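## Task

Twist the caps off tubes 1 and 4 and lay each one upside down and level in the cap-tray nest whose number matches its tube. Press the blue CYCLE key, and keep both caps sitting in their nests until the green lamp lights; aspiration happens only once. After that, screw each cap back onto the tube it came from until it will not turn further. Check that the caps on tubes 2 and 3, which must never be removed, are tight, and turn any loose one down until it stops. Everything must stay in place without the robot holding it. Release, back the gripper away (resting against READY or its housing is fine), and finish by pushing the green READY key until it goes down. Do not press READY if any step was not done correctly.

## Robot and tools

Robot: a single arm ending in a two-finger parallel gripper. The fingers point along the gripper's own +z axis and close along its y axis. The reported end_effector_position is the point midway between the finger pads, roughly 1 cm short of the fingertips.

Frame: all poses use the scene frame. Its origin is on the table surface straight below the arm's base; +z is up, and +y is to the left when facing along +x. The base may sit slightly tilted. Reported hand positions can be a little wrong, more so far from the base.

Layout: the decapping station holds tubes 1 to 4, numbered left to right as seen from the base. The cap tray has nests 1 to 4 in that same order plus two lamps: amber while aspiration runs, green when it has finished. CYCLE (blue) and READY (green) share one housing; a key must be pushed until it actually switches.

A row is 8 plain numbers: x, y, z in metres, then the orientation quaternion qw, qx, qy, qz (w first), then opening. It is an absolute pose for the gripper in the scene frame, not an offset. Opening runs from -1 (closed) to +1 (fully open, 0.094 m). A row whose target lies more than 0.6 m from the last reported position along any gripper axis is refused and nothing is sent. Repeat the wanted quaternion in every row rather than copying the last reported one, which may have drifted.

execute_actions: argument actions is a list holding zero or one item. Empty list: just returns the current state. Motion item: {"rows": [[8 numbers], ...], "steps": n}, up to 15 rows and n at most 15 (default 15); each step lasts 1/30 s, one row per step, and the last row repeats if rows run out. Wait item: {"steps": n} with n up to 300, counted from the previous result, so thinking time is included. Optional pictures (true/false) controls whether camera images come back; by default they do.

move: target is one 8-number row (absolute pose as above); speed is the path's top speed in m/s, 0.002 to 0.5, default 0.25, and rotation is capped at twice that in rad/s. The gripper follows a straight line lasting 0.5 to 10 s (paths needing longer are cut off at 10 s), rotating the shorter way. It ignores obstacles, may lag, wander, or exceed the speed, especially with the arm near full extension. The opening is commanded at the start. It finishes when the path is over and everything is still, or 5 s after the path ends. The result adds a move: line with the outcome (done, off_target, moving, held, fault), any limits that acted (paced = pose was clipped; held = a safety check blocked some steps, after which the arm may jump ahead quickly), and the remaining distance to target.

wait: seconds, 0 to 10; sends nothing new.

zoom_image: camera is cam_high (fixed overhead view, 672x504) or cam_wrist (fisheye on the hand, 504x504); region is [x0, y0, x1, y1] pixels from the top-left corner, at most 504 by 504.

finished_scene: scene is the number of the current scene; ending is final, and the reply says whether the goal was met and gives the next task.

Control behaviour: each step, the commanded pose is clipped to within 70 mm and 16 degrees of the measured pose; position wins over orientation if both cannot be met. After an action ends the arm only continues to that last clipped pose, so check the reported pose and send the remainder. Joint friction can leave the hand up to about 31 mm off, and very small commands may not move it. The elbow cannot fully straighten. The simulation keeps running while you think.

Result lines: the state line gives position and quaternion. Joint positions and Joint velocities list waist, shoulder, elbow, wrist pitch, wrist yaw, wrist roll (rad, rad/s), then the finger-pad gap (m, m/s). Joint limits: waist -2.618 to 3.054, shoulder 0 to 3.142, elbow 0 to 3.142, wrist pitch -1.571 to 1.571, wrist yaw -1.571 to 1.571, wrist roll -2.094 to 2.094. grip_measured is the actual finger opening on the command scale (may be off by about 1 mm). Hand target shows where the controller is driving. pose unreachable means the clearance check altered or stopped a command; HELD marks each affected step. Joint torques are raw drive outputs, noisy and offset. FAULT lines report stops; MOTOR HOT warns from 75 °C, 90 °C stops the arm for 10 s, and at 100 °C the arm drops.

Gripping: to hold something, command an opening below grip_measured; about 0.03 lower holds firmly, less holds gently. Pad force tops out around 50 to 62 N, lower on thin parts, with a brief spike on first contact.

Avoid: knocking or placing anything off the table; dropping or slipping caps; fast impacts and targets set far past a contact, which press hard; holding loads long enough to overheat motors. Loose objects may occasionally get a small push from outside.

Each tool is called after "Request:" as name(argument=value, ...) on one line, values as JSON.

## Session

Request:
execute_actions(actions=[])

Scene clock: 0.00 s of 11600.00 s.
end_effector_position=(+0.5456, +0.4750, +0.1094) grip_measured=+1.000 end_effector_quat_wxyz=(-0.390, +0.867, -0.273, +0.148)
Joint positions: [ 0.405  2.188  2.079  0.055 -0.751 -1.195  0.094]
Joint velocities: [-0.022 -0.007 -0.002  0.037 -0.037 -0.066  0.   ]
Joint torques (N m, as the arm reports them, + toward a larger angle): no reading
Motor temperatures (°C, as the motors report them): [25 29 26 25 26 25]
Hand target: +0.546, +0.475, +0.109; -0.390, +0.867, -0.273, +0.148

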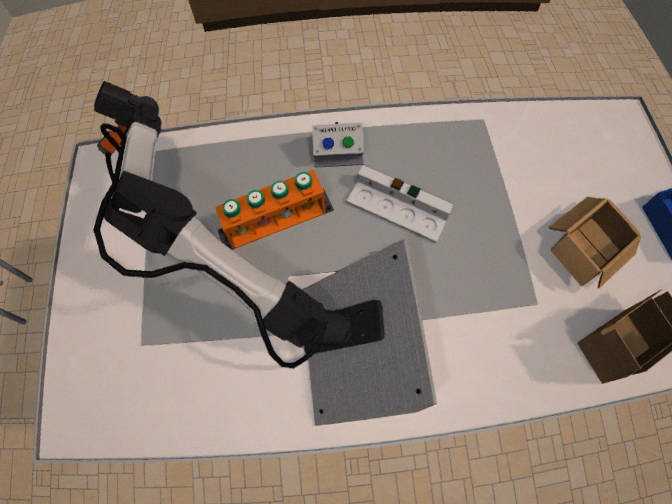

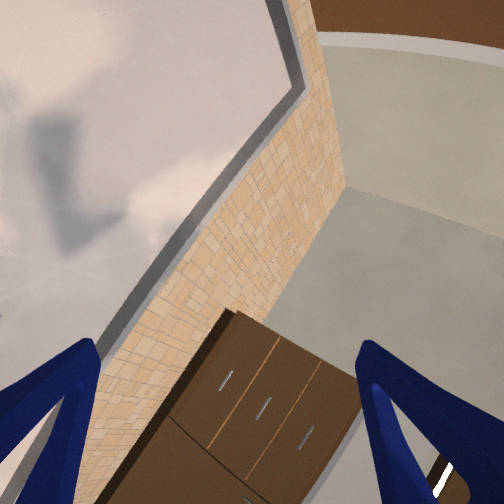

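Request:
zoom_image(camera="cam_high", region=[200, 110, 470, 260])

Request:
zoom_image(camera="cam_high", region=[210, 160, 340, 255])

Region (200, 110, 470, 260) of cam_high's 672x504 image, scaled by 1.867, with more detail than that image has.

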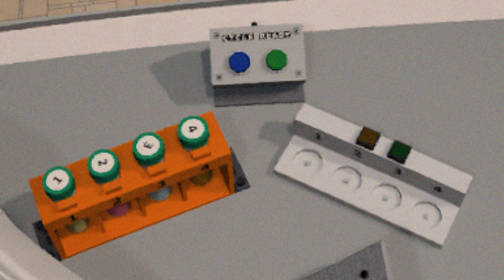

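Region (210, 160, 340, 255) of cam_high's 672x504 image, scaled by 3.877, with more detail than that image has; it fills the top 368 rows of this view, and the rest is white.

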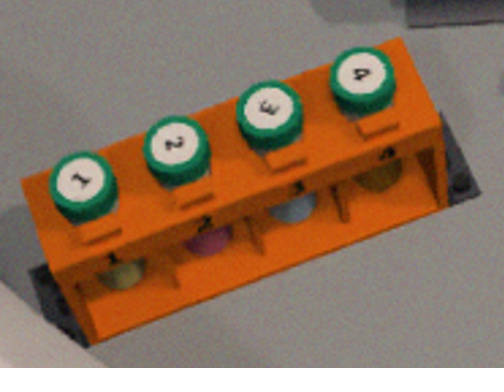

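Request:
move(target=[0.33,0.16,0.27,0,-0.174,0.985,0,1], speed=0.3)

Scene clock: 11.60 s of 11600.00 s.
end_effector_position=(+0.3368, +0.1604, +0.2682) grip_measured=+1.000 end_effector_quat_wxyz=(+0.153, -0.189, +0.968, -0.059)
Joint positions: [-0.351  1.759  1.776 -1.561 -0.783 -0.661  0.094]
Joint velocities: [-0.007  0.002  0.007  0.066 -0.051  0.037  0.   ]
Joint torques (N m, as the arm reports them, + toward a larger angle): [-6.32 -3.47  2.7   0.68  0.02  0.07]
Motor temperatures (°C, as the motors report them): [27 32 27 26 26 25]
Hand target: +0.330, +0.160, +0.268; +0.149, -0.176, +0.971, -0.062
Off the commanded pose: 0.007 m, 19 deg; orientation clipped at the last step of the last action.
joint sent to its limit — the command would take joint 4 (wrist pitch) past its lower limit, so that joint was sent only as far as its limit.
move: off_target; limits=paced
camera_calibration (this result's frames):
cam_wrist: T_world_to_cam=[[0.382243, -0.899708, 0.21075, -0.0432491], [-0.914416, -0.335418, 0.22658, 0.342438], [-0.133167, -0.279322, -0.950918, 0.438435], [0, 0, 0, 1]] pos_world=[0.388047, 0.198412, 0.348441]

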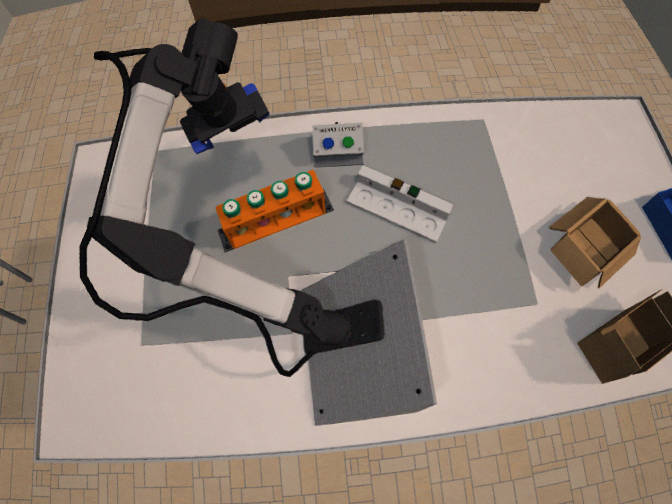

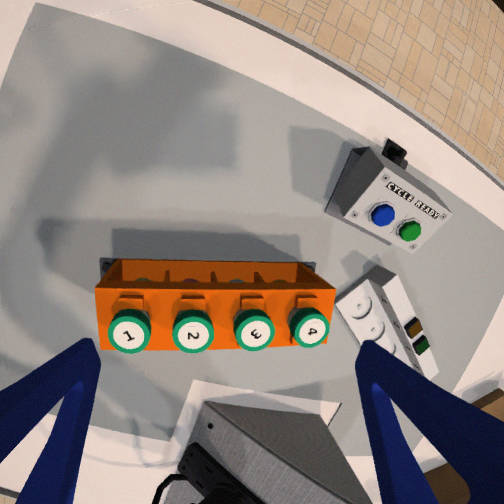

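Request:
zoom_image(camera="cam_high", region=[150, 10, 330, 190])

Region (150, 10, 330, 190) of cam_high's 672x504 image, scaled by 2.800, with more detail than that image has.

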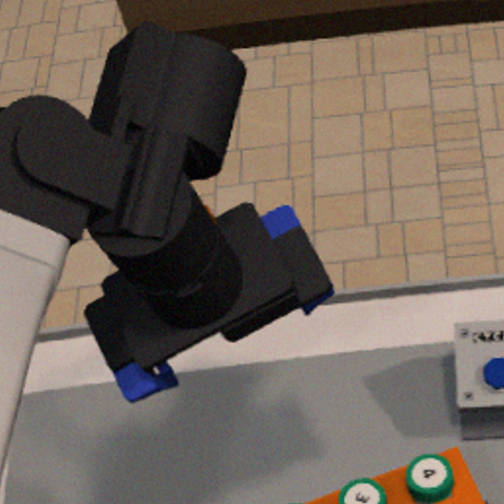

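Request:
move(target=[0.26,0.20,0.19,0,0.174,0.985,0,1])

Scene clock: 18.90 s of 11600.00 s.
end_effector_position=(+0.2671, +0.1955, +0.1910) grip_measured=+1.000 end_effector_quat_wxyz=(+0.050, +0.167, +0.985, -0.005)
Joint positions: [-0.157  1.571  1.46  -1.565 -0.764  0.107  0.094]
Joint velocities: [-0.022 -0.012 -0.007 -0.051  0.051 -0.022  0.   ]
Joint torques (N m, as the arm reports them, + toward a larger angle): [-4.06 -3.42  2.9   0.31 -0.1   0.12]
Motor temperatures (°C, as the motors report them): [27 32 27 25 26 25]
Hand target: +0.261, +0.200, +0.189; +0.044, +0.173, +0.984, +0.001
Off the commanded pose: 0.008 m, 6 deg.
joint sent to its limit — the command would take joint 4 (wrist pitch) past its lower limit, so that joint was sent only as far as its limit.
move: off_target
camera_calibration (this result's frames):
cam_wrist: T_world_to_cam=[[-0.285489, -0.958065, 0.0246628, 0.256556], [-0.876612, 0.271445, 0.397326, 0.146658], [-0.387359, 0.0918125, -0.917346, 0.354473], [0, 0, 0, 1]] pos_world=[0.339115, 0.173443, 0.260576]

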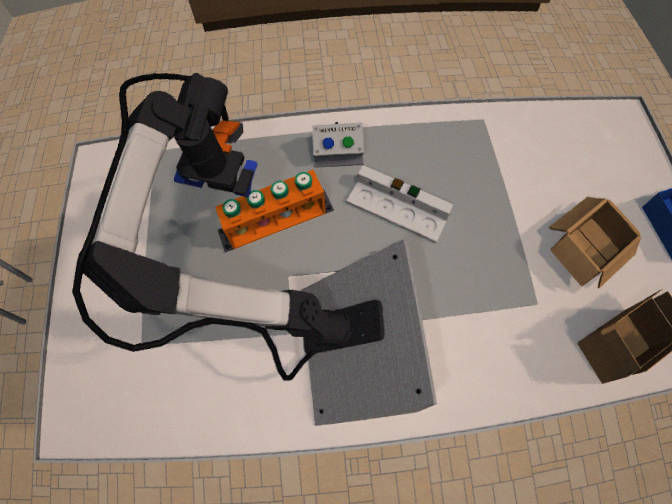

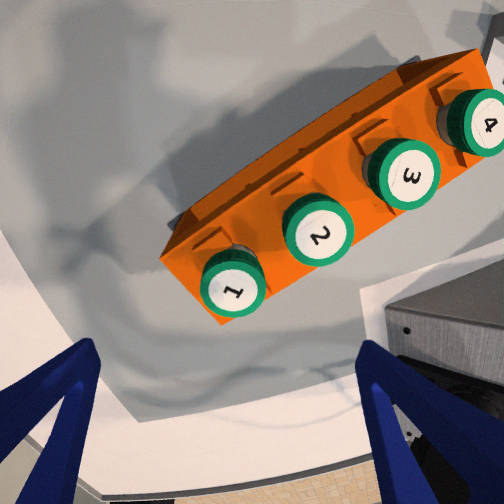

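Request:
move(target=[0.258,0.203,0.155,0,0.588,0.809,0,0.5])

Scene clock: 24.30 s of 11600.00 s.
end_effector_position=(+0.2570, +0.2046, +0.1611) grip_measured=+0.502 end_effector_quat_wxyz=(+0.008, +0.582, +0.813, -0.001)
Joint positions: [-0.06   1.571  1.396 -1.527 -0.774  1.065  0.071]
Joint velocities: [-0.012  0.007 -0.002  0.022  0.037  0.037 -0.001]
Joint torques (N m, as the arm reports them, + toward a larger angle): [-4.01 -2.06  2.84  0.35 -0.07  0.09]
Motor temperatures (°C, as the motors report them): [27 32 27 25 26 25]
Hand target: +0.258, +0.203, +0.155; -0.001, +0.588, +0.809, +0.001
Off the commanded pose: 0.006 m, 1 deg.
move: done
camera_calibration (this result's frames):
cam_wrist: T_world_to_cam=[[-0.929798, -0.367524, 0.0200248, 0.308634], [-0.314804, 0.822254, 0.474127, -0.122227], [-0.190719, 0.434539, -0.880229, 0.195741], [0, 0, 0, 1]] pos_world=[0.285821, 0.128875, 0.224067]

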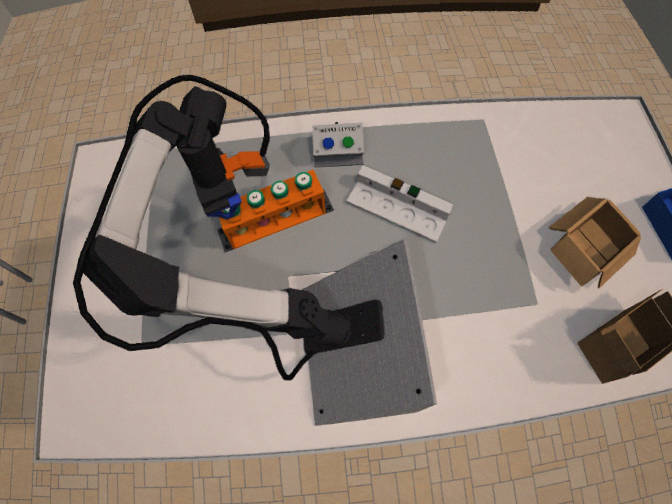

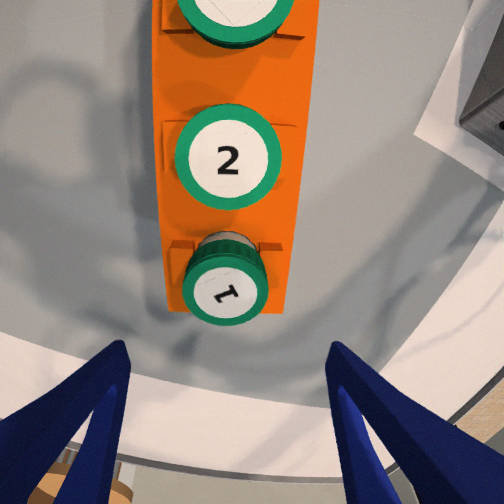

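Request:
move(target=[0.260,0.197,0.125,0,0.588,0.809,0,0.3], speed=0.1)

Scene clock: 28.03 s of 11600.00 s.
end_effector_position=(+0.2609, +0.1958, +0.1287) grip_measured=+0.302 end_effector_quat_wxyz=(+0.003, +0.587, +0.809, -0.004)
Joint positions: [ 0.006  1.571  1.282 -1.366 -0.78   1.158  0.061]
Joint velocities: [-0.002 -0.012 -0.017  0.007 -0.037  0.037  0.001]
Joint torques (N m, as the arm reports them, + toward a larger angle): [-4.19 -3.64  2.84  0.34 -0.07  0.11]
Motor temperatures (°C, as the motors report them): [27 31 27 25 26 25]
Hand target: +0.260, +0.197, +0.125; -0.000, +0.588, +0.809, +0.000
Off the commanded pose: 0.004 m, 1 deg.
move: done
camera_calibration (this result's frames):
cam_wrist: T_world_to_cam=[[-0.934328, -0.35508, 0.0308145, 0.307022], [-0.298132, 0.825995, 0.478382, -0.104089], [-0.195317, 0.437779, -0.877611, 0.171914], [0, 0, 0, 1]] pos_world=[0.289404, 0.119734, 0.191207]

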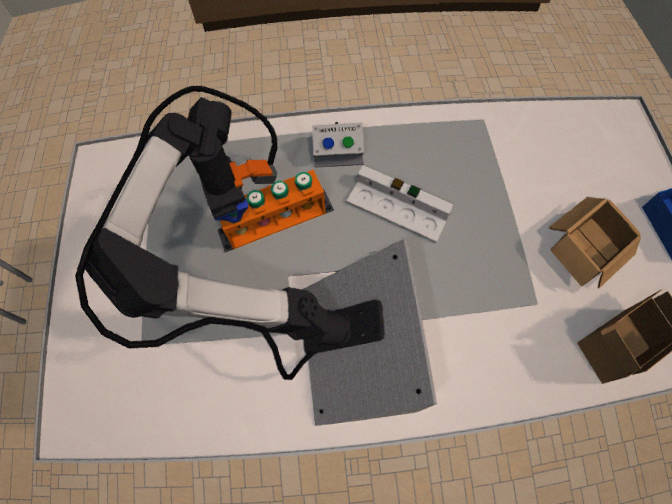

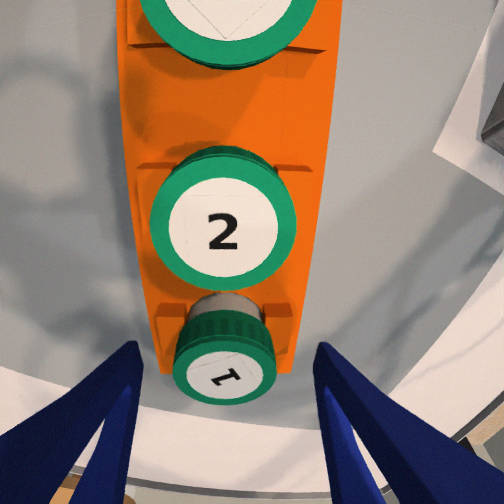

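Request:
move(target=[0.261,0.196,0.118,0,0.875,0.485,0,0.05], speed=0.4)

Scene clock: 32.93 s of 11600.00 s.
end_effector_position=(+0.2620, +0.1949, +0.1214) grip_measured=+0.052 end_effector_quat_wxyz=(+0.003, +0.874, +0.486, -0.002)
Joint positions: [ 0.022  1.571  1.259 -1.326 -0.783  2.051  0.049]
Joint velocities: [-0.007 -0.002  0.022 -0.081  0.022  0.051  0.   ]
Joint torques (N m, as the arm reports them, + toward a larger angle): [-4.08 -3.76  2.74  0.25 -0.05  0.13]
Motor temperatures (°C, as the motors report them): [27 31 27 25 26 25]
Hand target: +0.261, +0.196, +0.118; -0.000, +0.875, +0.485, -0.000
Off the commanded pose: 0.004 m, 0 deg.
move: done
camera_calibration (this result's frames):
cam_wrist: T_world_to_cam=[[-0.873589, 0.486121, 0.0229801, 0.129071], [0.436119, 0.76103, 0.480243, -0.27946], [0.215968, 0.429557, -0.876834, 0.0599492], [0, 0, 0, 1]] pos_world=[0.221685, 0.124182, 0.183808]

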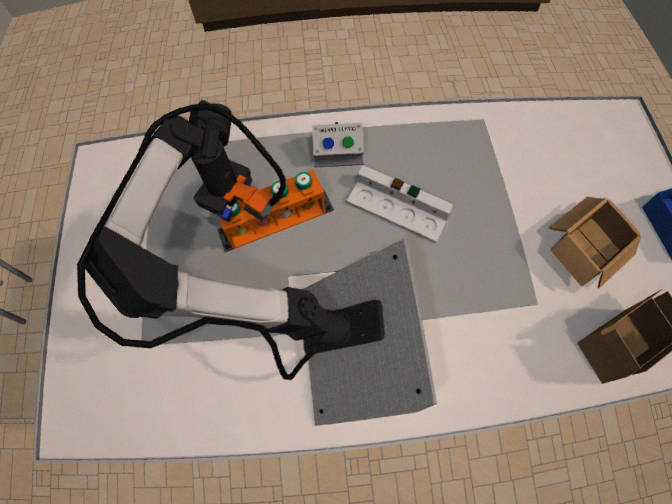

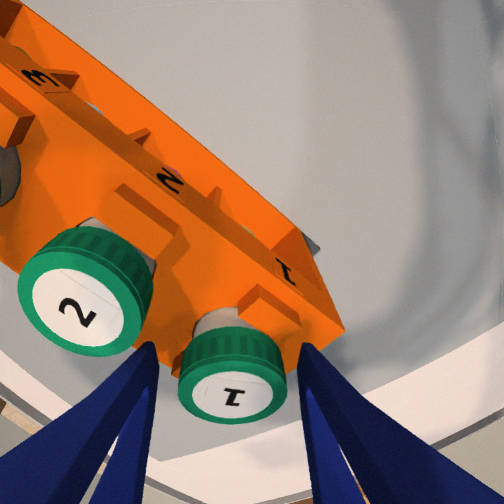

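Request:
execute_actions(actions=[{"rows":[[0.261,0.197,0.118,0,0.875,0.485,0,-0.32]],"steps":15}])

Scene clock: 34.00 s of 11600.00 s.
end_effector_position=(+0.2609, +0.1956, +0.1209) grip_measured=-0.305 end_effector_quat_wxyz=(+0.001, +0.876, +0.482, -0.004)
Joint positions: [ 0.024  1.571  1.258 -1.33  -0.786  2.058  0.033]
Joint velocities: [-0.022 -0.022 -0.002 -0.037  0.007 -0.022  0.   ]
Joint torques (N m, as the arm reports them, + toward a larger angle): [-4.03 -3.97  3.    0.32 -0.04  0.13]
Motor temperatures (°C, as the motors report them): [27 31 27 25 26 25]
Hand target: +0.261, +0.197, +0.118; -0.000, +0.875, +0.485, -0.000
Off the commanded pose: 0.003 m, 1 deg.
Steps of this call (steps 1 to 17: nothing new was sent; steps 18 to 32: all 15 steps of this action). Readings (end_effector_position):
18: (+0.2622, +0.1948, +0.1214)
19: (+0.2613, +0.1954, +0.1212)
21: (+0.2609, +0.1956, +0.1209)
25: (+0.2609, +0.1956, +0.1209)
32: the state above
camera_calibration (this result's frames):
cam_wrist: T_world_to_cam=[[-0.869407, 0.493272, 0.0285496, 0.124555], [0.444607, 0.75581, 0.480703, -0.280501], [0.215539, 0.43062, -0.876418, 0.0592366], [0, 0, 0, 1]] pos_world=[0.220233, 0.125058, 0.183198]

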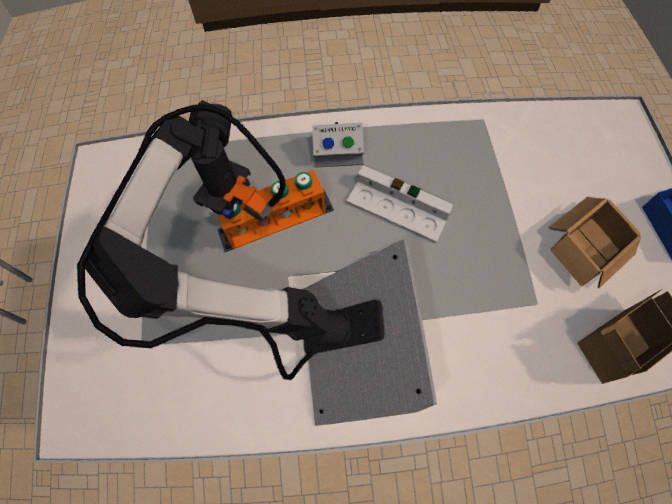

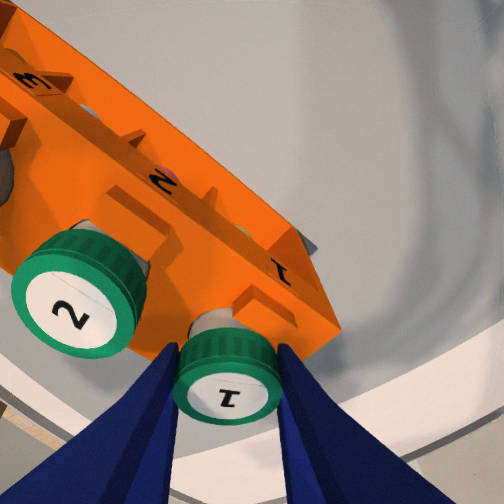

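Request:
move(target=[0.261,0.196,0.121,0,0.131,0.991,0,-0.34], speed=0.4)

Scene clock: 37.73 s of 11600.00 s.
end_effector_position=(+0.2631, +0.1963, +0.1216) grip_measured=-0.314 end_effector_quat_wxyz=(+0.003, +0.136, +0.991, -0.001)
Joint positions: [ 0.024  1.568  1.258 -1.318 -0.788  0.205  0.032]
Joint velocities: [ 0.007  0.012 -0.002 -0.066  0.022 -0.051 -0.   ]
Joint torques (N m, as the arm reports them, + toward a larger angle): [-4.97 -3.56  3.69  0.15 -0.02 -0.08]
Motor temperatures (°C, as the motors report them): [27 31 27 25 26 25]
Hand target: +0.261, +0.196, +0.121; +0.000, +0.131, +0.991, -0.000
Off the commanded pose: 0.002 m, 1 deg.
move: done
camera_calibration (this result's frames):
cam_wrist: T_world_to_cam=[[-0.222536, -0.974509, 0.0284408, 0.24408], [-0.851646, 0.208513, 0.480855, 0.16614], [-0.474528, 0.0827862, -0.876339, 0.308928], [0, 0, 0, 1]] pos_world=[0.342404, 0.177641, 0.183894]

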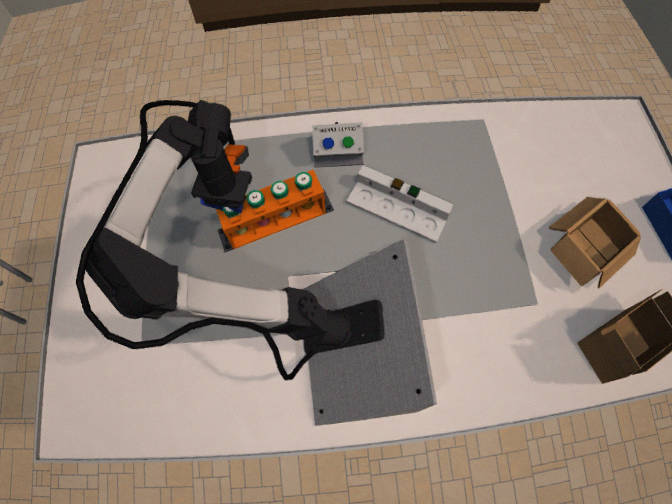

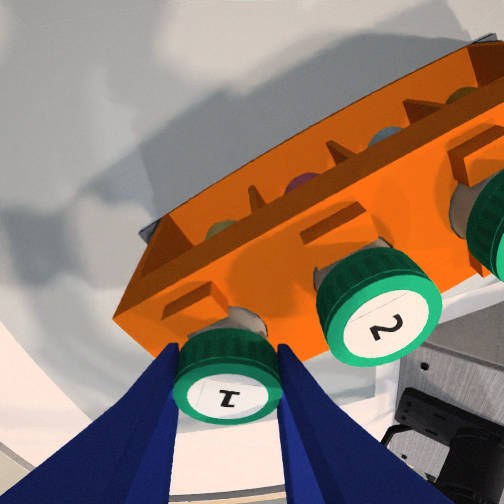

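Request:
move(target=[0.262,0.196,0.123,0,-0.809,0.588,0,-0.34], speed=0.3)

Scene clock: 42.63 s of 11600.00 s.
end_effector_position=(+0.2613, +0.1988, +0.1230) grip_measured=-0.315 end_effector_quat_wxyz=(-0.006, +0.801, -0.598, -0.002)
Joint positions: [ 0.019  1.565  1.258 -1.33  -0.804 -1.936  0.032]
Joint velocities: [-0.027 -0.012  0.002  0.022 -0.066 -0.081  0.   ]
Joint torques (N m, as the arm reports them, + toward a larger angle): [-5.01 -2.93  4.35  0.07  0.   -0.18]
Motor temperatures (°C, as the motors report them): [27 31 27 25 26 25]
Hand target: +0.262, +0.196, +0.123; -0.000, +0.809, -0.588, +0.000
Off the commanded pose: 0.003 m, 2 deg.
move: done
camera_calibration (this result's frames):
cam_wrist: T_world_to_cam=[[0.943391, 0.32987, 0.0346194, -0.318681], [0.274266, -0.83452, 0.477865, 0.0768926], [0.186524, -0.441319, -0.877751, 0.24067], [0, 0, 0, 1]] pos_world=[0.234661, 0.275504, 0.185537]

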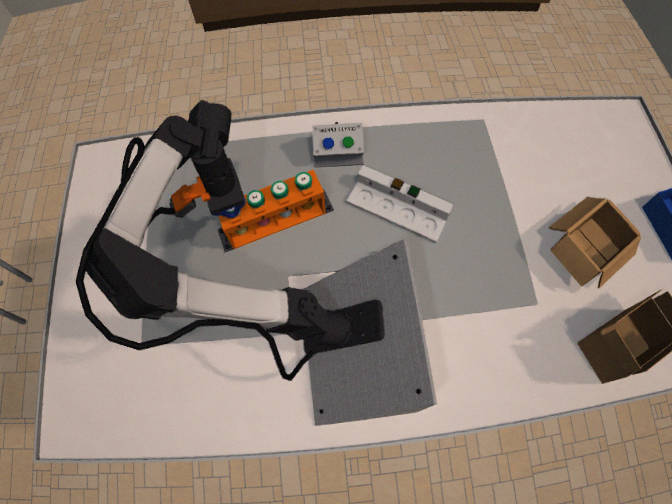

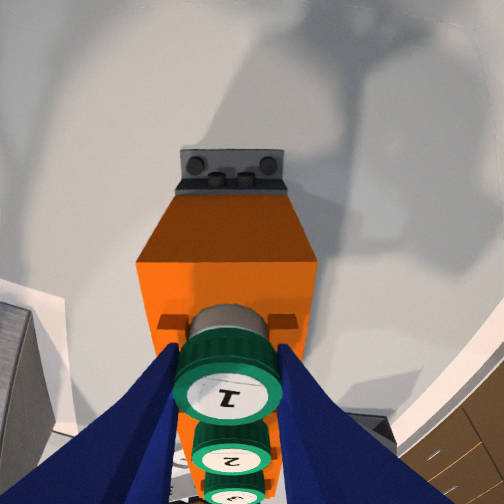

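Request:
execute_actions(actions=[{"rows":[[0.2615,0.198,0.126,0,-0.809,0.588,0,-0.34],[0.2615,0.198,0.128,0,-0.809,0.588,0,-0.34],[0.2615,0.198,0.130,0,-0.809,0.588,0,-0.34],[0.2615,0.198,0.132,0,-0.809,0.588,0,-0.34]],"steps":12}], pictures=false)

Scene clock: 44.10 s of 11600.00 s.
end_effector_position=(+0.2612, +0.1989, +0.1237) grip_measured=-0.315 end_effector_quat_wxyz=(-0.005, +0.805, -0.594, -0.004)
Joint positions: [ 0.017  1.57   1.266 -1.342 -0.803 -1.955  0.032]
Joint velocities: [-0.002 -0.002 -0.007 -0.11  -0.007  0.022 -0.   ]
Joint torques (N m, as the arm reports them, + toward a larger angle): [-6.53 -3.15  6.16 -0.32  0.01 -0.26]
Motor temperatures (°C, as the motors report them): [27 31 27 25 26 25]
Hand target: +0.261, +0.198, +0.132; -0.000, +0.809, -0.588, +0.001
Off the commanded pose: 0.008 m, 1 deg.
Steps of this call (steps 1 to 32: nothing new was sent; steps 33 to 44: all 12 steps of this action). Readings (end_effector_position):
33: (+0.2612, +0.1987, +0.1230)
34: (+0.2612, +0.1990, +0.1234)
36: (+0.2612, +0.1990, +0.1238)
40: (+0.2612, +0.1989, +0.1237)
44: the state above

Request:
execute_actions(actions=[{"rows":[[0.2615,0.198,0.124,0,-0.809,0.588,0,-0.34],[0.2615,0.198,0.124,0,-0.809,0.588,0,-0.34],[0.2615,0.198,0.124,0,-0.809,0.588,0,-0.05],[0.2615,0.198,0.124,0,-0.809,0.588,0,-0.05],[0.2615,0.198,0.124,0,-0.809,0.588,0,-0.05],[0.2615,0.198,0.124,0,-0.809,0.588,0,-0.05],[0.2615,0.198,0.127,0,-0.809,0.588,0,-0.05],[0.2615,0.198,0.130,0,-0.809,0.588,0,-0.05],[0.2615,0.198,0.133,0,-0.809,0.588,0,-0.05],[0.2615,0.198,0.136,0,-0.809,0.588,0,-0.05],[0.2615,0.198,0.139,0,-0.809,0.588,0,-0.05],[0.2615,0.198,0.142,0,-0.809,0.588,0,-0.05],[0.2615,0.198,0.144,0,-0.809,0.588,0,-0.05]],"steps":15}], pictures=false)

Request:
execute_actions(actions=[{"rows":[[0.2615,0.197,0.144,0,-0.788,0.616,0,-0.05],[0.2615,0.197,0.144,0,-0.755,0.656,0,-0.05],[0.2615,0.197,0.144,0,-0.695,0.719,0,-0.05],[0.2615,0.197,0.144,0,0.276,0.961,0,-0.05]],"steps":15}], pictures=false)

Scene clock: 48.33 s of 11600.00 s.
end_effector_position=(+0.2650, +0.2005, +0.1410) grip_measured=-0.052 end_effector_quat_wxyz=(-0.011, +0.810, -0.586, +0.008)
Joint positions: [-0.023  1.57   1.319 -1.399 -0.8   -2.004  0.045]
Joint velocities: [-0.125  0.017  0.134 -0.242  0.022 -0.154 -0.001]
Joint torques (N m, as the arm reports them, + toward a larger angle): [-5.25 -2.29  4.71 -0.05  0.   -0.04]
Motor temperatures (°C, as the motors report them): [28 31 28 25 26 25]
Hand target: +0.261, +0.198, +0.144; -0.000, +0.809, -0.588, +0.001
Off the commanded pose: 0.005 m, 2 deg.
Steps of this call (steps 1 to 112: nothing new was sent; steps 113 to 127: all 15 steps of this action). Readings (end_effector_position):
113: (+0.2612, +0.1990, +0.1237)
114: (+0.2612, +0.1990, +0.1237)
116: (+0.2612, +0.1989, +0.1237)
120: (+0.2610, +0.1988, +0.1239)
127: the state above

Scene clock: 48.83 s of 11600.00 s.
end_effector_position=(+0.2613, +0.1990, +0.1444) grip_measured=-0.052 end_effector_quat_wxyz=(+0.010, -0.607, +0.795, -0.001)
Joint positions: [-0.038  1.571  1.324 -1.43  -0.8   -1.449  0.045]
Joint velocities: [ 0.002  0.002 -0.002  0.022  0.037  1.179  0.001]
Joint torques (N m, as the arm reports them, + toward a larger angle): [-5.61 -1.63  4.49  0.02 -0.16  0.09]
Motor temperatures (°C, as the motors report them): [28 31 28 25 26 25]
Hand target: +0.261, +0.197, +0.144; +0.007, -0.518, +0.855, +0.010
Off the commanded pose: 0.002 m, 107 deg; orientation clipped at the last step of the last action.
Steps of this call (steps 1 to 15: all 15 steps of this action). Readings (end_effector_position):
1: (+0.2648, +0.2006, +0.1420)
2: (+0.2642, +0.2006, +0.1425)
4: (+0.2628, +0.2000, +0.1430)
8: (+0.2624, +0.1988, +0.1444)
15: the state above

Request:
move(target=[0.2615,0.197,0.142,0,0.191,0.982,0,-0.05], speed=0.5)

Request:
move(target=[0.261,0.198,0.120,0,0.875,0.485,0,-0.05], speed=0.5)

Scene clock: 52.23 s of 11600.00 s.
end_effector_position=(+0.2607, +0.1989, +0.1444) grip_measured=-0.052 end_effector_quat_wxyz=(+0.006, +0.183, +0.983, +0.007)
Joint positions: [-0.038  1.571  1.324 -1.433 -0.798  0.221  0.045]
Joint velocities: [-0.022 -0.002 -0.032  0.007  0.051 -0.007 -0.   ]
Joint torques (N m, as the arm reports them, + toward a larger angle): [-4.27 -2.14  4.7   0.2   0.05  0.11]
Motor temperatures (°C, as the motors report them): [28 31 28 25 26 25]
Hand target: +0.261, +0.197, +0.142; -0.000, +0.191, +0.982, +0.000
Off the commanded pose: 0.003 m, 1 deg.
move: done
camera_calibration (this result's frames):
cam_wrist: T_world_to_cam=[[-0.315067, -0.949, 0.0115108, 0.266883], [-0.832153, 0.282065, 0.477453, 0.133396], [-0.456349, 0.140851, -0.878582, 0.311582], [0, 0, 0, 1]] pos_world=[0.337282, 0.17176, 0.206988]

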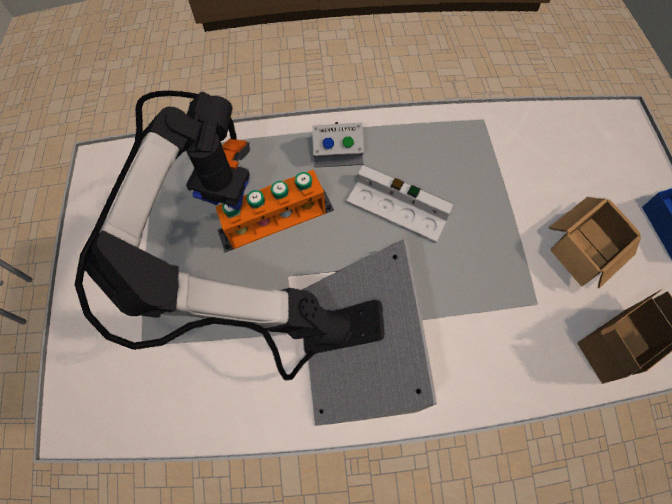

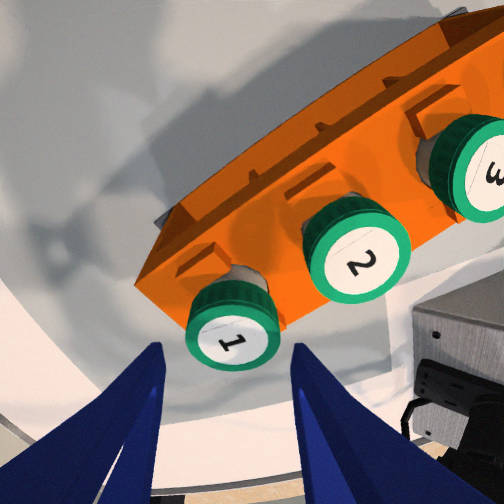

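Scene clock: 54.73 s of 11600.00 s.
end_effector_position=(+0.2624, +0.1994, +0.1235) grip_measured=-0.052 end_effector_quat_wxyz=(-0.003, +0.874, +0.486, +0.002)
Joint positions: [ 0.022  1.571  1.27  -1.338 -0.798  2.052  0.045]
Joint velocities: [-0.007 -0.007 -0.002 -0.051  0.022 -0.022 -0.   ]
Joint torques (N m, as the arm reports them, + toward a larger angle): [-4.09 -3.79  2.86  0.25  0.06  0.12]
Motor temperatures (°C, as the motors report them): [28 31 28 25 26 25]
Hand target: +0.261, +0.198, +0.120; -0.000, +0.875, +0.485, +0.000
Off the commanded pose: 0.004 m, 0 deg.
move: done
camera_calibration (this result's frames):
cam_wrist: T_world_to_cam=[[-0.873312, 0.48629, 0.0291372, 0.126294], [0.435917, 0.753346, 0.492389, -0.283961], [0.217493, 0.442711, -0.869887, 0.0558229], [0, 0, 0, 1]] pos_world=[0.221936, 0.127792, 0.184699]

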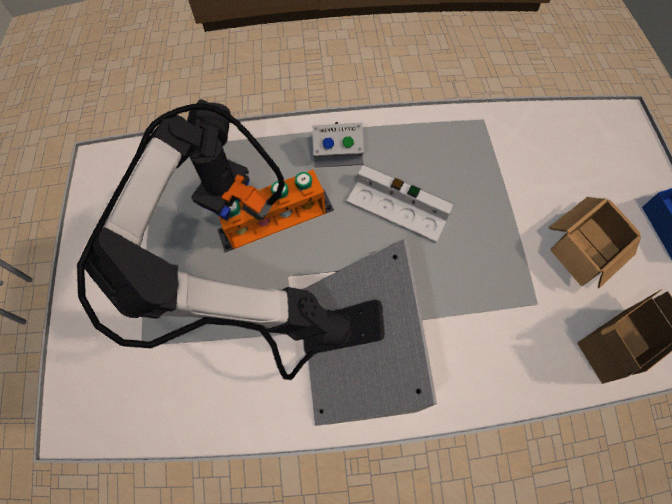

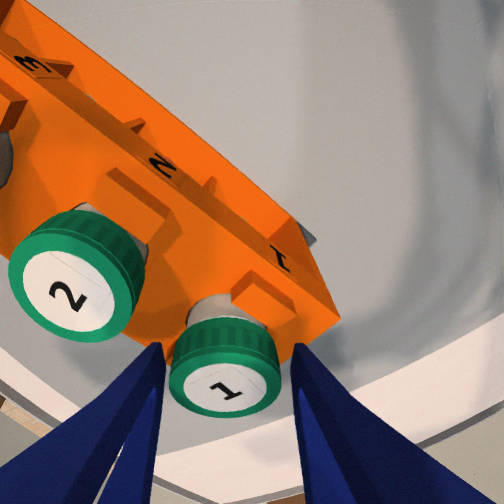

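Request:
execute_actions(actions=[{"rows":[[0.2605,0.1955,0.120,0,0.875,0.485,0,-0.05],[0.2605,0.1955,0.120,0,0.875,0.485,0,-0.05],[0.2605,0.1955,0.120,0,0.875,0.485,0,-0.05],[0.2605,0.1955,0.120,0,0.875,0.485,0,-0.2],[0.2605,0.1955,0.120,0,0.875,0.485,0,-0.34]],"steps":15}], pictures=false)

Request:
move(target=[0.2615,0.197,0.128,0,-0.156,0.988,0,-0.34], speed=0.5)

Scene clock: 56.73 s of 11600.00 s.
end_effector_position=(+0.2631, +0.1990, +0.1231) grip_measured=-0.317 end_effector_quat_wxyz=(-0.002, +0.874, +0.485, +0.003)
Joint positions: [ 0.022  1.571  1.268 -1.332 -0.798  2.055  0.032]
Joint velocities: [-0.012 -0.002  0.012  0.007 -0.007  0.037 -0.001]
Joint torques (N m, as the arm reports them, + toward a larger angle): [-4.65 -3.81  2.34  0.26  0.06  0.04]
Motor temperatures (°C, as the motors report them): [28 31 28 25 26 25]
Hand target: +0.261, +0.196, +0.120; -0.000, +0.875, +0.485, -0.000
Off the commanded pose: 0.005 m, 0 deg.
Steps of this call (steps 1 to 45: nothing new was sent; steps 46 to 60: all 15 steps of this action). Readings (end_effector_position):
46: (+0.2626, +0.1994, +0.1235)
47: (+0.2626, +0.1994, +0.1235)
49: (+0.2627, +0.1994, +0.1235)
53: (+0.2631, +0.1990, +0.1231)
60: the state above

Scene clock: 60.20 s of 11600.00 s.
end_effector_position=(+0.2597, +0.1966, +0.1245) grip_measured=-0.318 end_effector_quat_wxyz=(-0.003, -0.153, +0.988, -0.001)
Joint positions: [ 0.016  1.569  1.268 -1.352 -0.787 -0.398  0.032]
Joint velocities: [ 0.012 -0.007 -0.012 -0.066  0.037 -0.022 -0.   ]
Joint torques (N m, as the arm reports them, + toward a larger angle): [-5.78 -3.34  4.98  0.05 -0.08 -0.05]
Motor temperatures (°C, as the motors report them): [28 31 28 25 26 25]
Hand target: +0.261, +0.197, +0.128; +0.000, -0.156, +0.988, -0.000
Off the commanded pose: 0.004 m, 0 deg.
move: done
camera_calibration (this result's frames):
cam_wrist: T_world_to_cam=[[0.349117, -0.936682, 0.0272843, 0.0877466], [-0.820047, -0.291296, 0.492615, 0.250335], [-0.453476, -0.194355, -0.86982, 0.358076], [0, 0, 0, 1]] pos_world=[0.337031, 0.224706, 0.185749]

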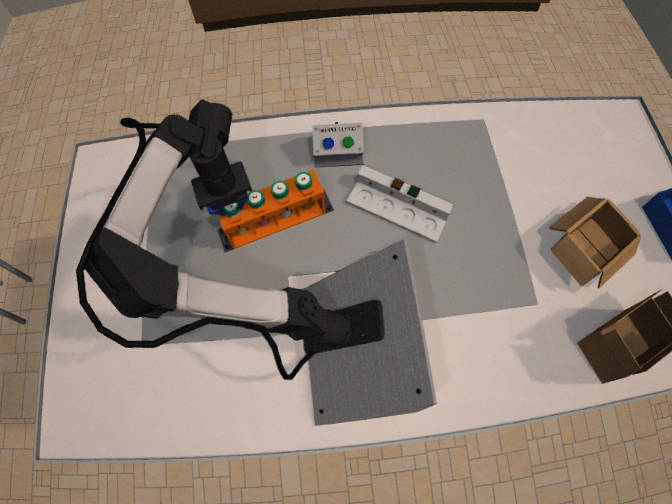

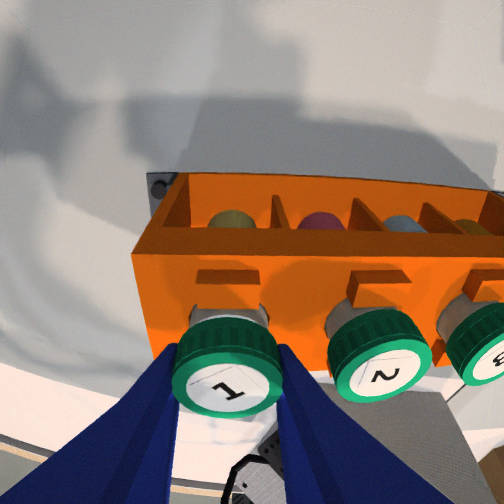

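370° so far. Continue with slight upward bias.

Request:
move(target=[0.262,0.196,0.132,0,-0.809,0.588,0,-0.34], speed=0.5)

Scene clock: 63.50 s of 11600.00 s.
end_effector_position=(+0.2619, +0.1952, +0.1290) grip_measured=-0.318 end_effector_quat_wxyz=(+0.000, +0.810, -0.586, +0.004)
Joint positions: [ 0.001  1.569  1.277 -1.358 -0.785 -1.988  0.032]
Joint velocities: [-0.002  0.022 -0.002  0.022  0.037  0.051  0.   ]
Joint torques (N m, as the arm reports them, + toward a larger angle): [-5.62 -2.67  5.26 -0.13 -0.11 -0.06]
Motor temperatures (°C, as the motors report them): [28 31 28 25 26 25]
Hand target: +0.262, +0.196, +0.132; -0.000, +0.809, -0.588, +0.000
Off the commanded pose: 0.003 m, 1 deg.
move: done
camera_calibration (this result's frames):
cam_wrist: T_world_to_cam=[[0.932991, 0.358583, 0.0307597, -0.320636], [0.297937, -0.81748, 0.49291, 0.0593567], [0.201895, -0.450716, -0.869536, 0.241064], [0, 0, 0, 1]] pos_world=[0.232796, 0.272149, 0.190219]

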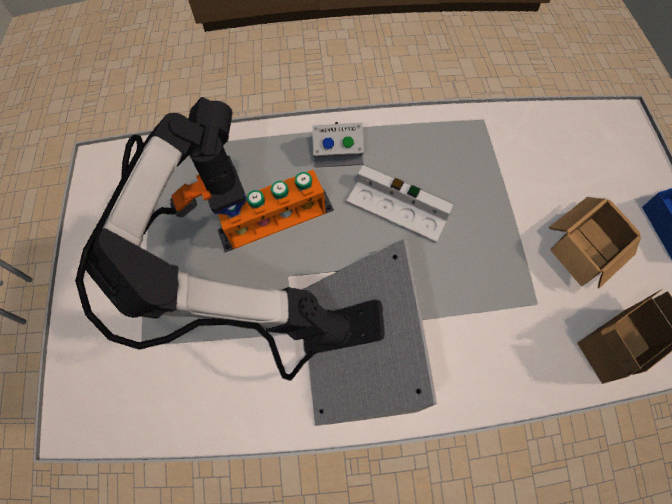

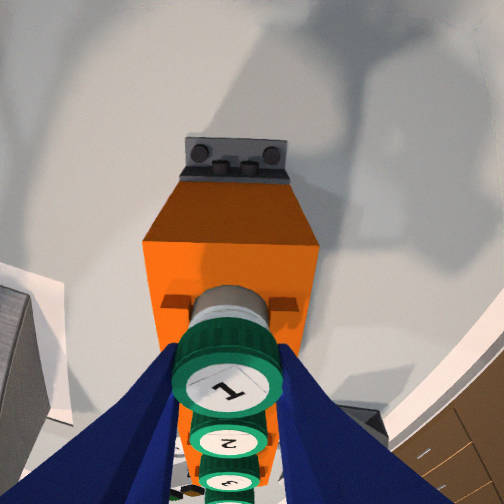

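Request:
execute_actions(actions=[{"rows":[[0.262,0.1955,0.127,0,-0.809,0.588,0,-0.34],[0.262,0.1955,0.125,0,-0.809,0.588,0,-0.34],[0.262,0.1955,0.123,0,-0.809,0.588,0,-0.34],[0.262,0.1955,0.122,0,-0.809,0.588,0,-0.34]],"steps":12}], pictures=false)

Scene clock: 66.10 s of 11600.00 s.
end_effector_position=(+0.2625, +0.1955, +0.1278) grip_measured=-0.318 end_effector_quat_wxyz=(+0.003, +0.810, -0.586, +0.006)
Joint positions: [ 0.008  1.569  1.278 -1.351 -0.78  -1.977  0.032]
Joint velocities: [ 0.007 -0.012 -0.012  0.007 -0.022 -0.007 -0.001]
Joint torques (N m, as the arm reports them, + toward a larger angle): [-3.81 -3.19  2.67  0.36 -0.15  0.11]
Motor temperatures (°C, as the motors report them): [28 31 28 25 26 25]
Hand target: +0.262, +0.196, +0.122; +0.000, +0.809, -0.588, -0.000
Off the commanded pose: 0.006 m, 1 deg.
Steps of this call (steps 1 to 66: nothing new was sent; steps 67 to 78: all 12 steps of this action). Readings (end_effector_position):
67: (+0.2620, +0.1952, +0.1291)
68: (+0.2620, +0.1952, +0.1291)
70: (+0.2623, +0.1955, +0.1287)
74: (+0.2625, +0.1955, +0.1279)
78: the state above

Request:
execute_actions(actions=[{"rows":[[0.262,0.1955,0.126,0,-0.809,0.588,0,-0.34],[0.262,0.1955,0.126,0,-0.809,0.588,0,-0.34],[0.262,0.1955,0.126,0,-0.809,0.588,0,-0.28],[0.262,0.1955,0.126,0,-0.809,0.588,0,-0.15],[0.262,0.1955,0.126,0,-0.809,0.588,0,-0.15],[0.262,0.1955,0.126,0,-0.809,0.588,0,-0.15],[0.262,0.1955,0.129,0,-0.809,0.588,0,-0.15],[0.2615,0.196,0.131,0,-0.809,0.588,0,-0.15],[0.261,0.197,0.133,0,-0.809,0.588,0,-0.15],[0.261,0.197,0.135,0,-0.809,0.588,0,-0.15]],"steps":15}], pictures=false)

Request:
wait(seconds=0.2)

Scene clock: 67.73 s of 11600.00 s.
end_effector_position=(+0.2609, +0.1952, +0.1316) grip_measured=-0.152 end_effector_quat_wxyz=(+0.003, +0.809, -0.588, +0.004)
Joint positions: [-0.004  1.569  1.287 -1.375 -0.78  -1.993  0.04 ]
Joint velocities: [ 0.002  0.012  0.002 -0.051 -0.051 -0.095 -0.   ]
Joint torques (N m, as the arm reports them, + toward a larger angle): [-5.59 -2.81  5.2  -0.05 -0.12 -0.04]
Motor temperatures (°C, as the motors report them): [28 31 28 25 26 25]
Hand target: +0.261, +0.197, +0.135; -0.000, +0.809, -0.588, +0.000
Off the commanded pose: 0.004 m, 1 deg.
Steps of this call (steps 1 to 34: nothing new was sent; steps 35 to 49: all 15 steps of this action). Readings (end_effector_position):
35: (+0.2625, +0.1955, +0.1278)
36: (+0.2625, +0.1955, +0.1278)
38: (+0.2626, +0.1955, +0.1278)
42: (+0.2624, +0.1955, +0.1279)
49: the state above

Scene clock: 67.93 s of 11600.00 s.
end_effector_position=(+0.2597, +0.1953, +0.1316) grip_measured=-0.152 end_effector_quat_wxyz=(+0.004, +0.809, -0.588, +0.003)
Joint positions: [-0.004  1.569  1.287 -1.381 -0.78  -1.997  0.04 ]
Joint velocities: [-0.012 -0.002 -0.012 -0.007 -0.037 -0.066  0.   ]
Joint torques (N m, as the arm reports them, + toward a larger angle): [-5.64 -2.85  5.22 -0.04 -0.13 -0.05]
Motor temperatures (°C, as the motors report them): [28 31 28 25 26 25]
Hand target: +0.261, +0.197, +0.135; -0.000, +0.809, -0.588, +0.000
Off the commanded pose: 0.004 m, 1 deg.
Steps of this call (steps 1 to 6: nothing new was sent). Readings (end_effector_position):
1: (+0.2606, +0.1952, +0.1316)
2: (+0.2604, +0.1953, +0.1316)
4: (+0.2600, +0.1953, +0.1316)
6: the state above
camera_calibration (this result's frames):
cam_wrist: T_world_to_cam=[[0.934631, 0.354864, 0.0231693, -0.317435], [0.29788, -0.816805, 0.494061, 0.0586134], [0.19425, -0.454863, -0.869118, 0.246541], [0, 0, 0, 1]] pos_world=[0.231334, 0.272665, 0.19267]

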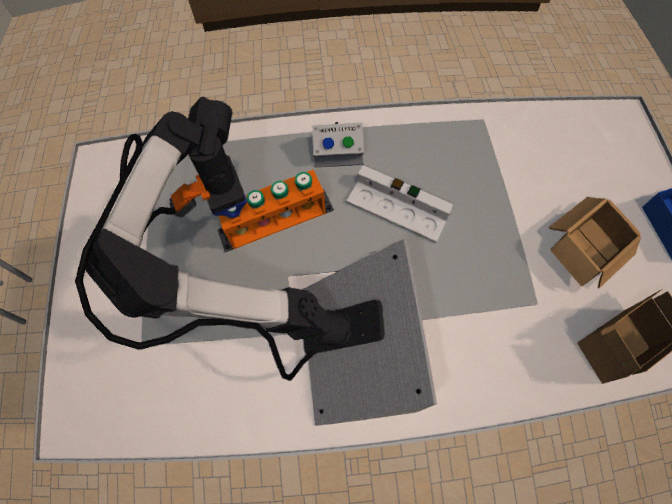

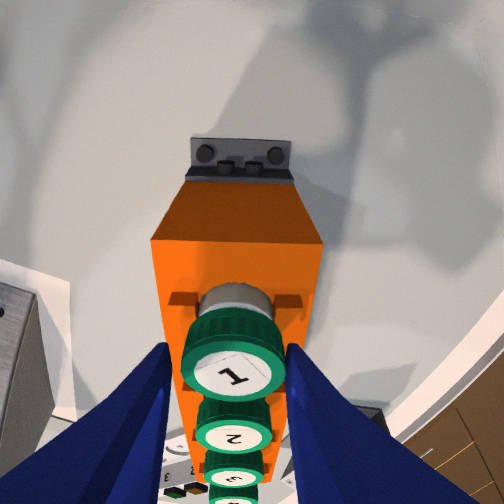

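Request:
execute_actions(actions=[{"rows":[[0.264,0.1995,0.134,0,-0.809,0.588,0,-0.15]],"steps":10}])

Scene clock: 69.20 s of 11600.00 s.
end_effector_position=(+0.2620, +0.1975, +0.1340) grip_measured=-0.152 end_effector_quat_wxyz=(+0.002, +0.812, -0.584, +0.006)
Joint positions: [-0.004  1.569  1.3   -1.383 -0.78  -1.998  0.04 ]
Joint velocities: [-0.007  0.002 -0.002 -0.037 -0.022  0.051  0.001]
Joint torques (N m, as the arm reports them, + toward a larger angle): [-4.62 -2.23  5.23  0.   -0.15  0.08]
Motor temperatures (°C, as the motors report them): [28 31 28 25 26 25]
Hand target: +0.264, +0.199, +0.134; -0.000, +0.809, -0.588, +0.000
Off the commanded pose: 0.003 m, 1 deg.
Steps of this call (steps 1 to 28: nothing new was sent; steps 29 to 38: all 10 steps of this action). Readings (end_effector_position):
29: (+0.2596, +0.1956, +0.1319)
30: (+0.2602, +0.1961, +0.1324)
32: (+0.2615, +0.1971, +0.1336)
36: (+0.2620, +0.1975, +0.1340)
38: the state above
camera_calibration (this result's frames):
cam_wrist: T_world_to_cam=[[0.931056, 0.363637, 0.030062, -0.32206], [0.301696, -0.813557, 0.497097, 0.0564904], [0.20522, -0.453755, -0.867174, 0.245805], [0, 0, 0, 1]] pos_world=[0.232369, 0.274606, 0.194756]

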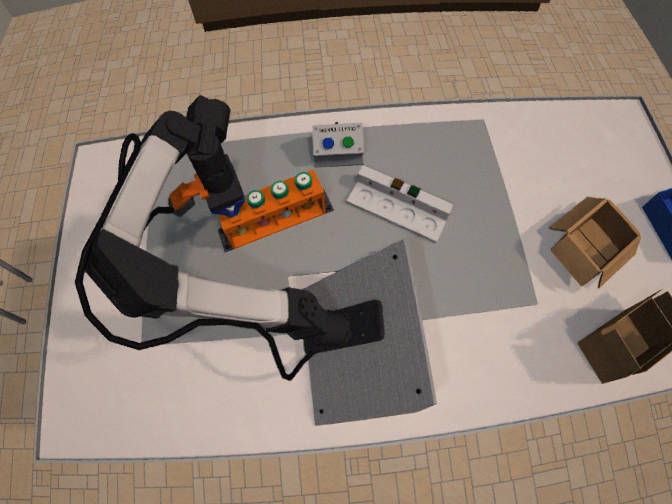

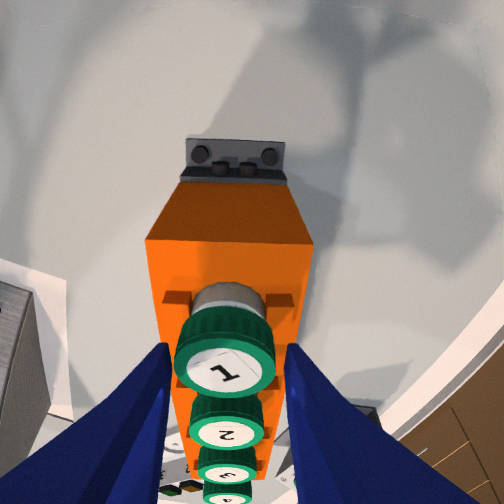

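Request:
execute_actions(actions=[{"rows":[[0.262,0.1975,0.134,0,-0.809,0.588,0,-0.25],[0.262,0.1975,0.134,0,-0.809,0.588,0,-0.345]],"steps":10}], pictures=false)

Request:
move(target=[0.262,0.1975,0.168,0,-0.809,0.588,0,-0.345], speed=0.08)

Scene clock: 72.93 s of 11600.00 s.
end_effector_position=(+0.2612, +0.1974, +0.1340) grip_measured=-0.328 end_effector_quat_wxyz=(+0.003, +0.811, -0.585, +0.005)
Joint positions: [-0.004  1.569  1.3   -1.387 -0.78  -1.998  0.032]
Joint velocities: [ 0.012 -0.002 -0.017 -0.095 -0.037  0.022 -0.002]
Joint torques (N m, as the arm reports them, + toward a larger angle): [-5.08 -2.64  4.37  0.05 -0.13 -0.02]
Motor temperatures (°C, as the motors report them): [28 31 28 25 26 25]
Hand target: +0.262, +0.197, +0.134; -0.000, +0.809, -0.588, +0.000
Off the commanded pose: 0.001 m, 1 deg.
Steps of this call (steps 1 to 102: nothing new was sent; steps 103 to 112: all 10 steps of this action). Readings (end_effector_position):
103: (+0.2620, +0.1975, +0.1340)
104: (+0.2614, +0.1974, +0.1340)
106: (+0.2612, +0.1974, +0.1340)
110: (+0.2612, +0.1974, +0.1340)
112: the state above

Scene clock: 74.10 s of 11600.00 s.
end_effector_position=(+0.2606, +0.2001, +0.1663) grip_measured=-0.328 end_effector_quat_wxyz=(-0.004, +0.809, -0.588, +0.008)
Joint positions: [-0.087  1.59   1.412 -1.545 -0.779 -2.096  0.032]
Joint velocities: [-0.012  0.012 -0.002  0.022  0.007 -0.066  0.001]
Joint torques (N m, as the arm reports them, + toward a larger angle): [-5.49 -1.6   5.21 -0.01 -0.01 -0.02]
Motor temperatures (°C, as the motors report them): [28 31 28 25 26 25]
Hand target: +0.262, +0.198, +0.168; +0.001, +0.806, -0.591, +0.005
Off the commanded pose: 0.003 m, 1 deg.
joint sent to its limit — the command would take joint 6 (wrist roll) past its lower limit, so that joint was sent only as far as its limit.
move: done
camera_calibration (this result's frames):
cam_wrist: T_world_to_cam=[[0.934272, 0.354071, 0.0420623, -0.323582], [0.288456, -0.819887, 0.494548, 0.0481128], [0.209591, -0.44991, -0.868132, 0.273549], [0, 0, 0, 1]] pos_world=[0.231102, 0.277091, 0.227293]

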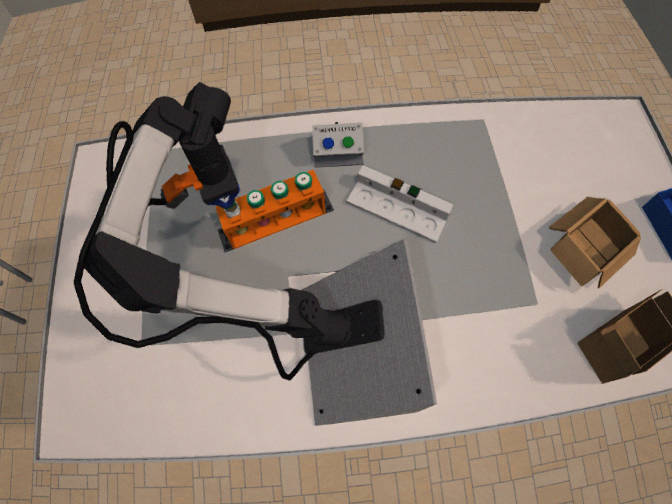

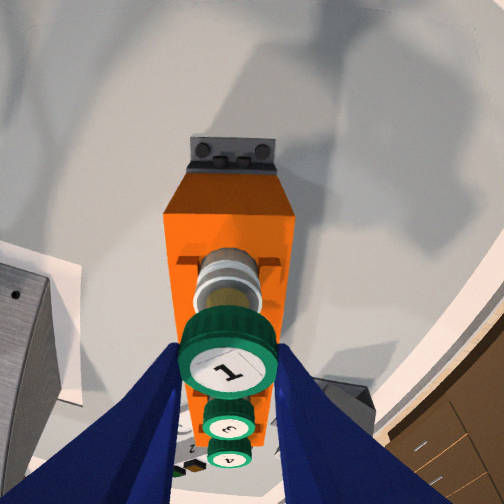

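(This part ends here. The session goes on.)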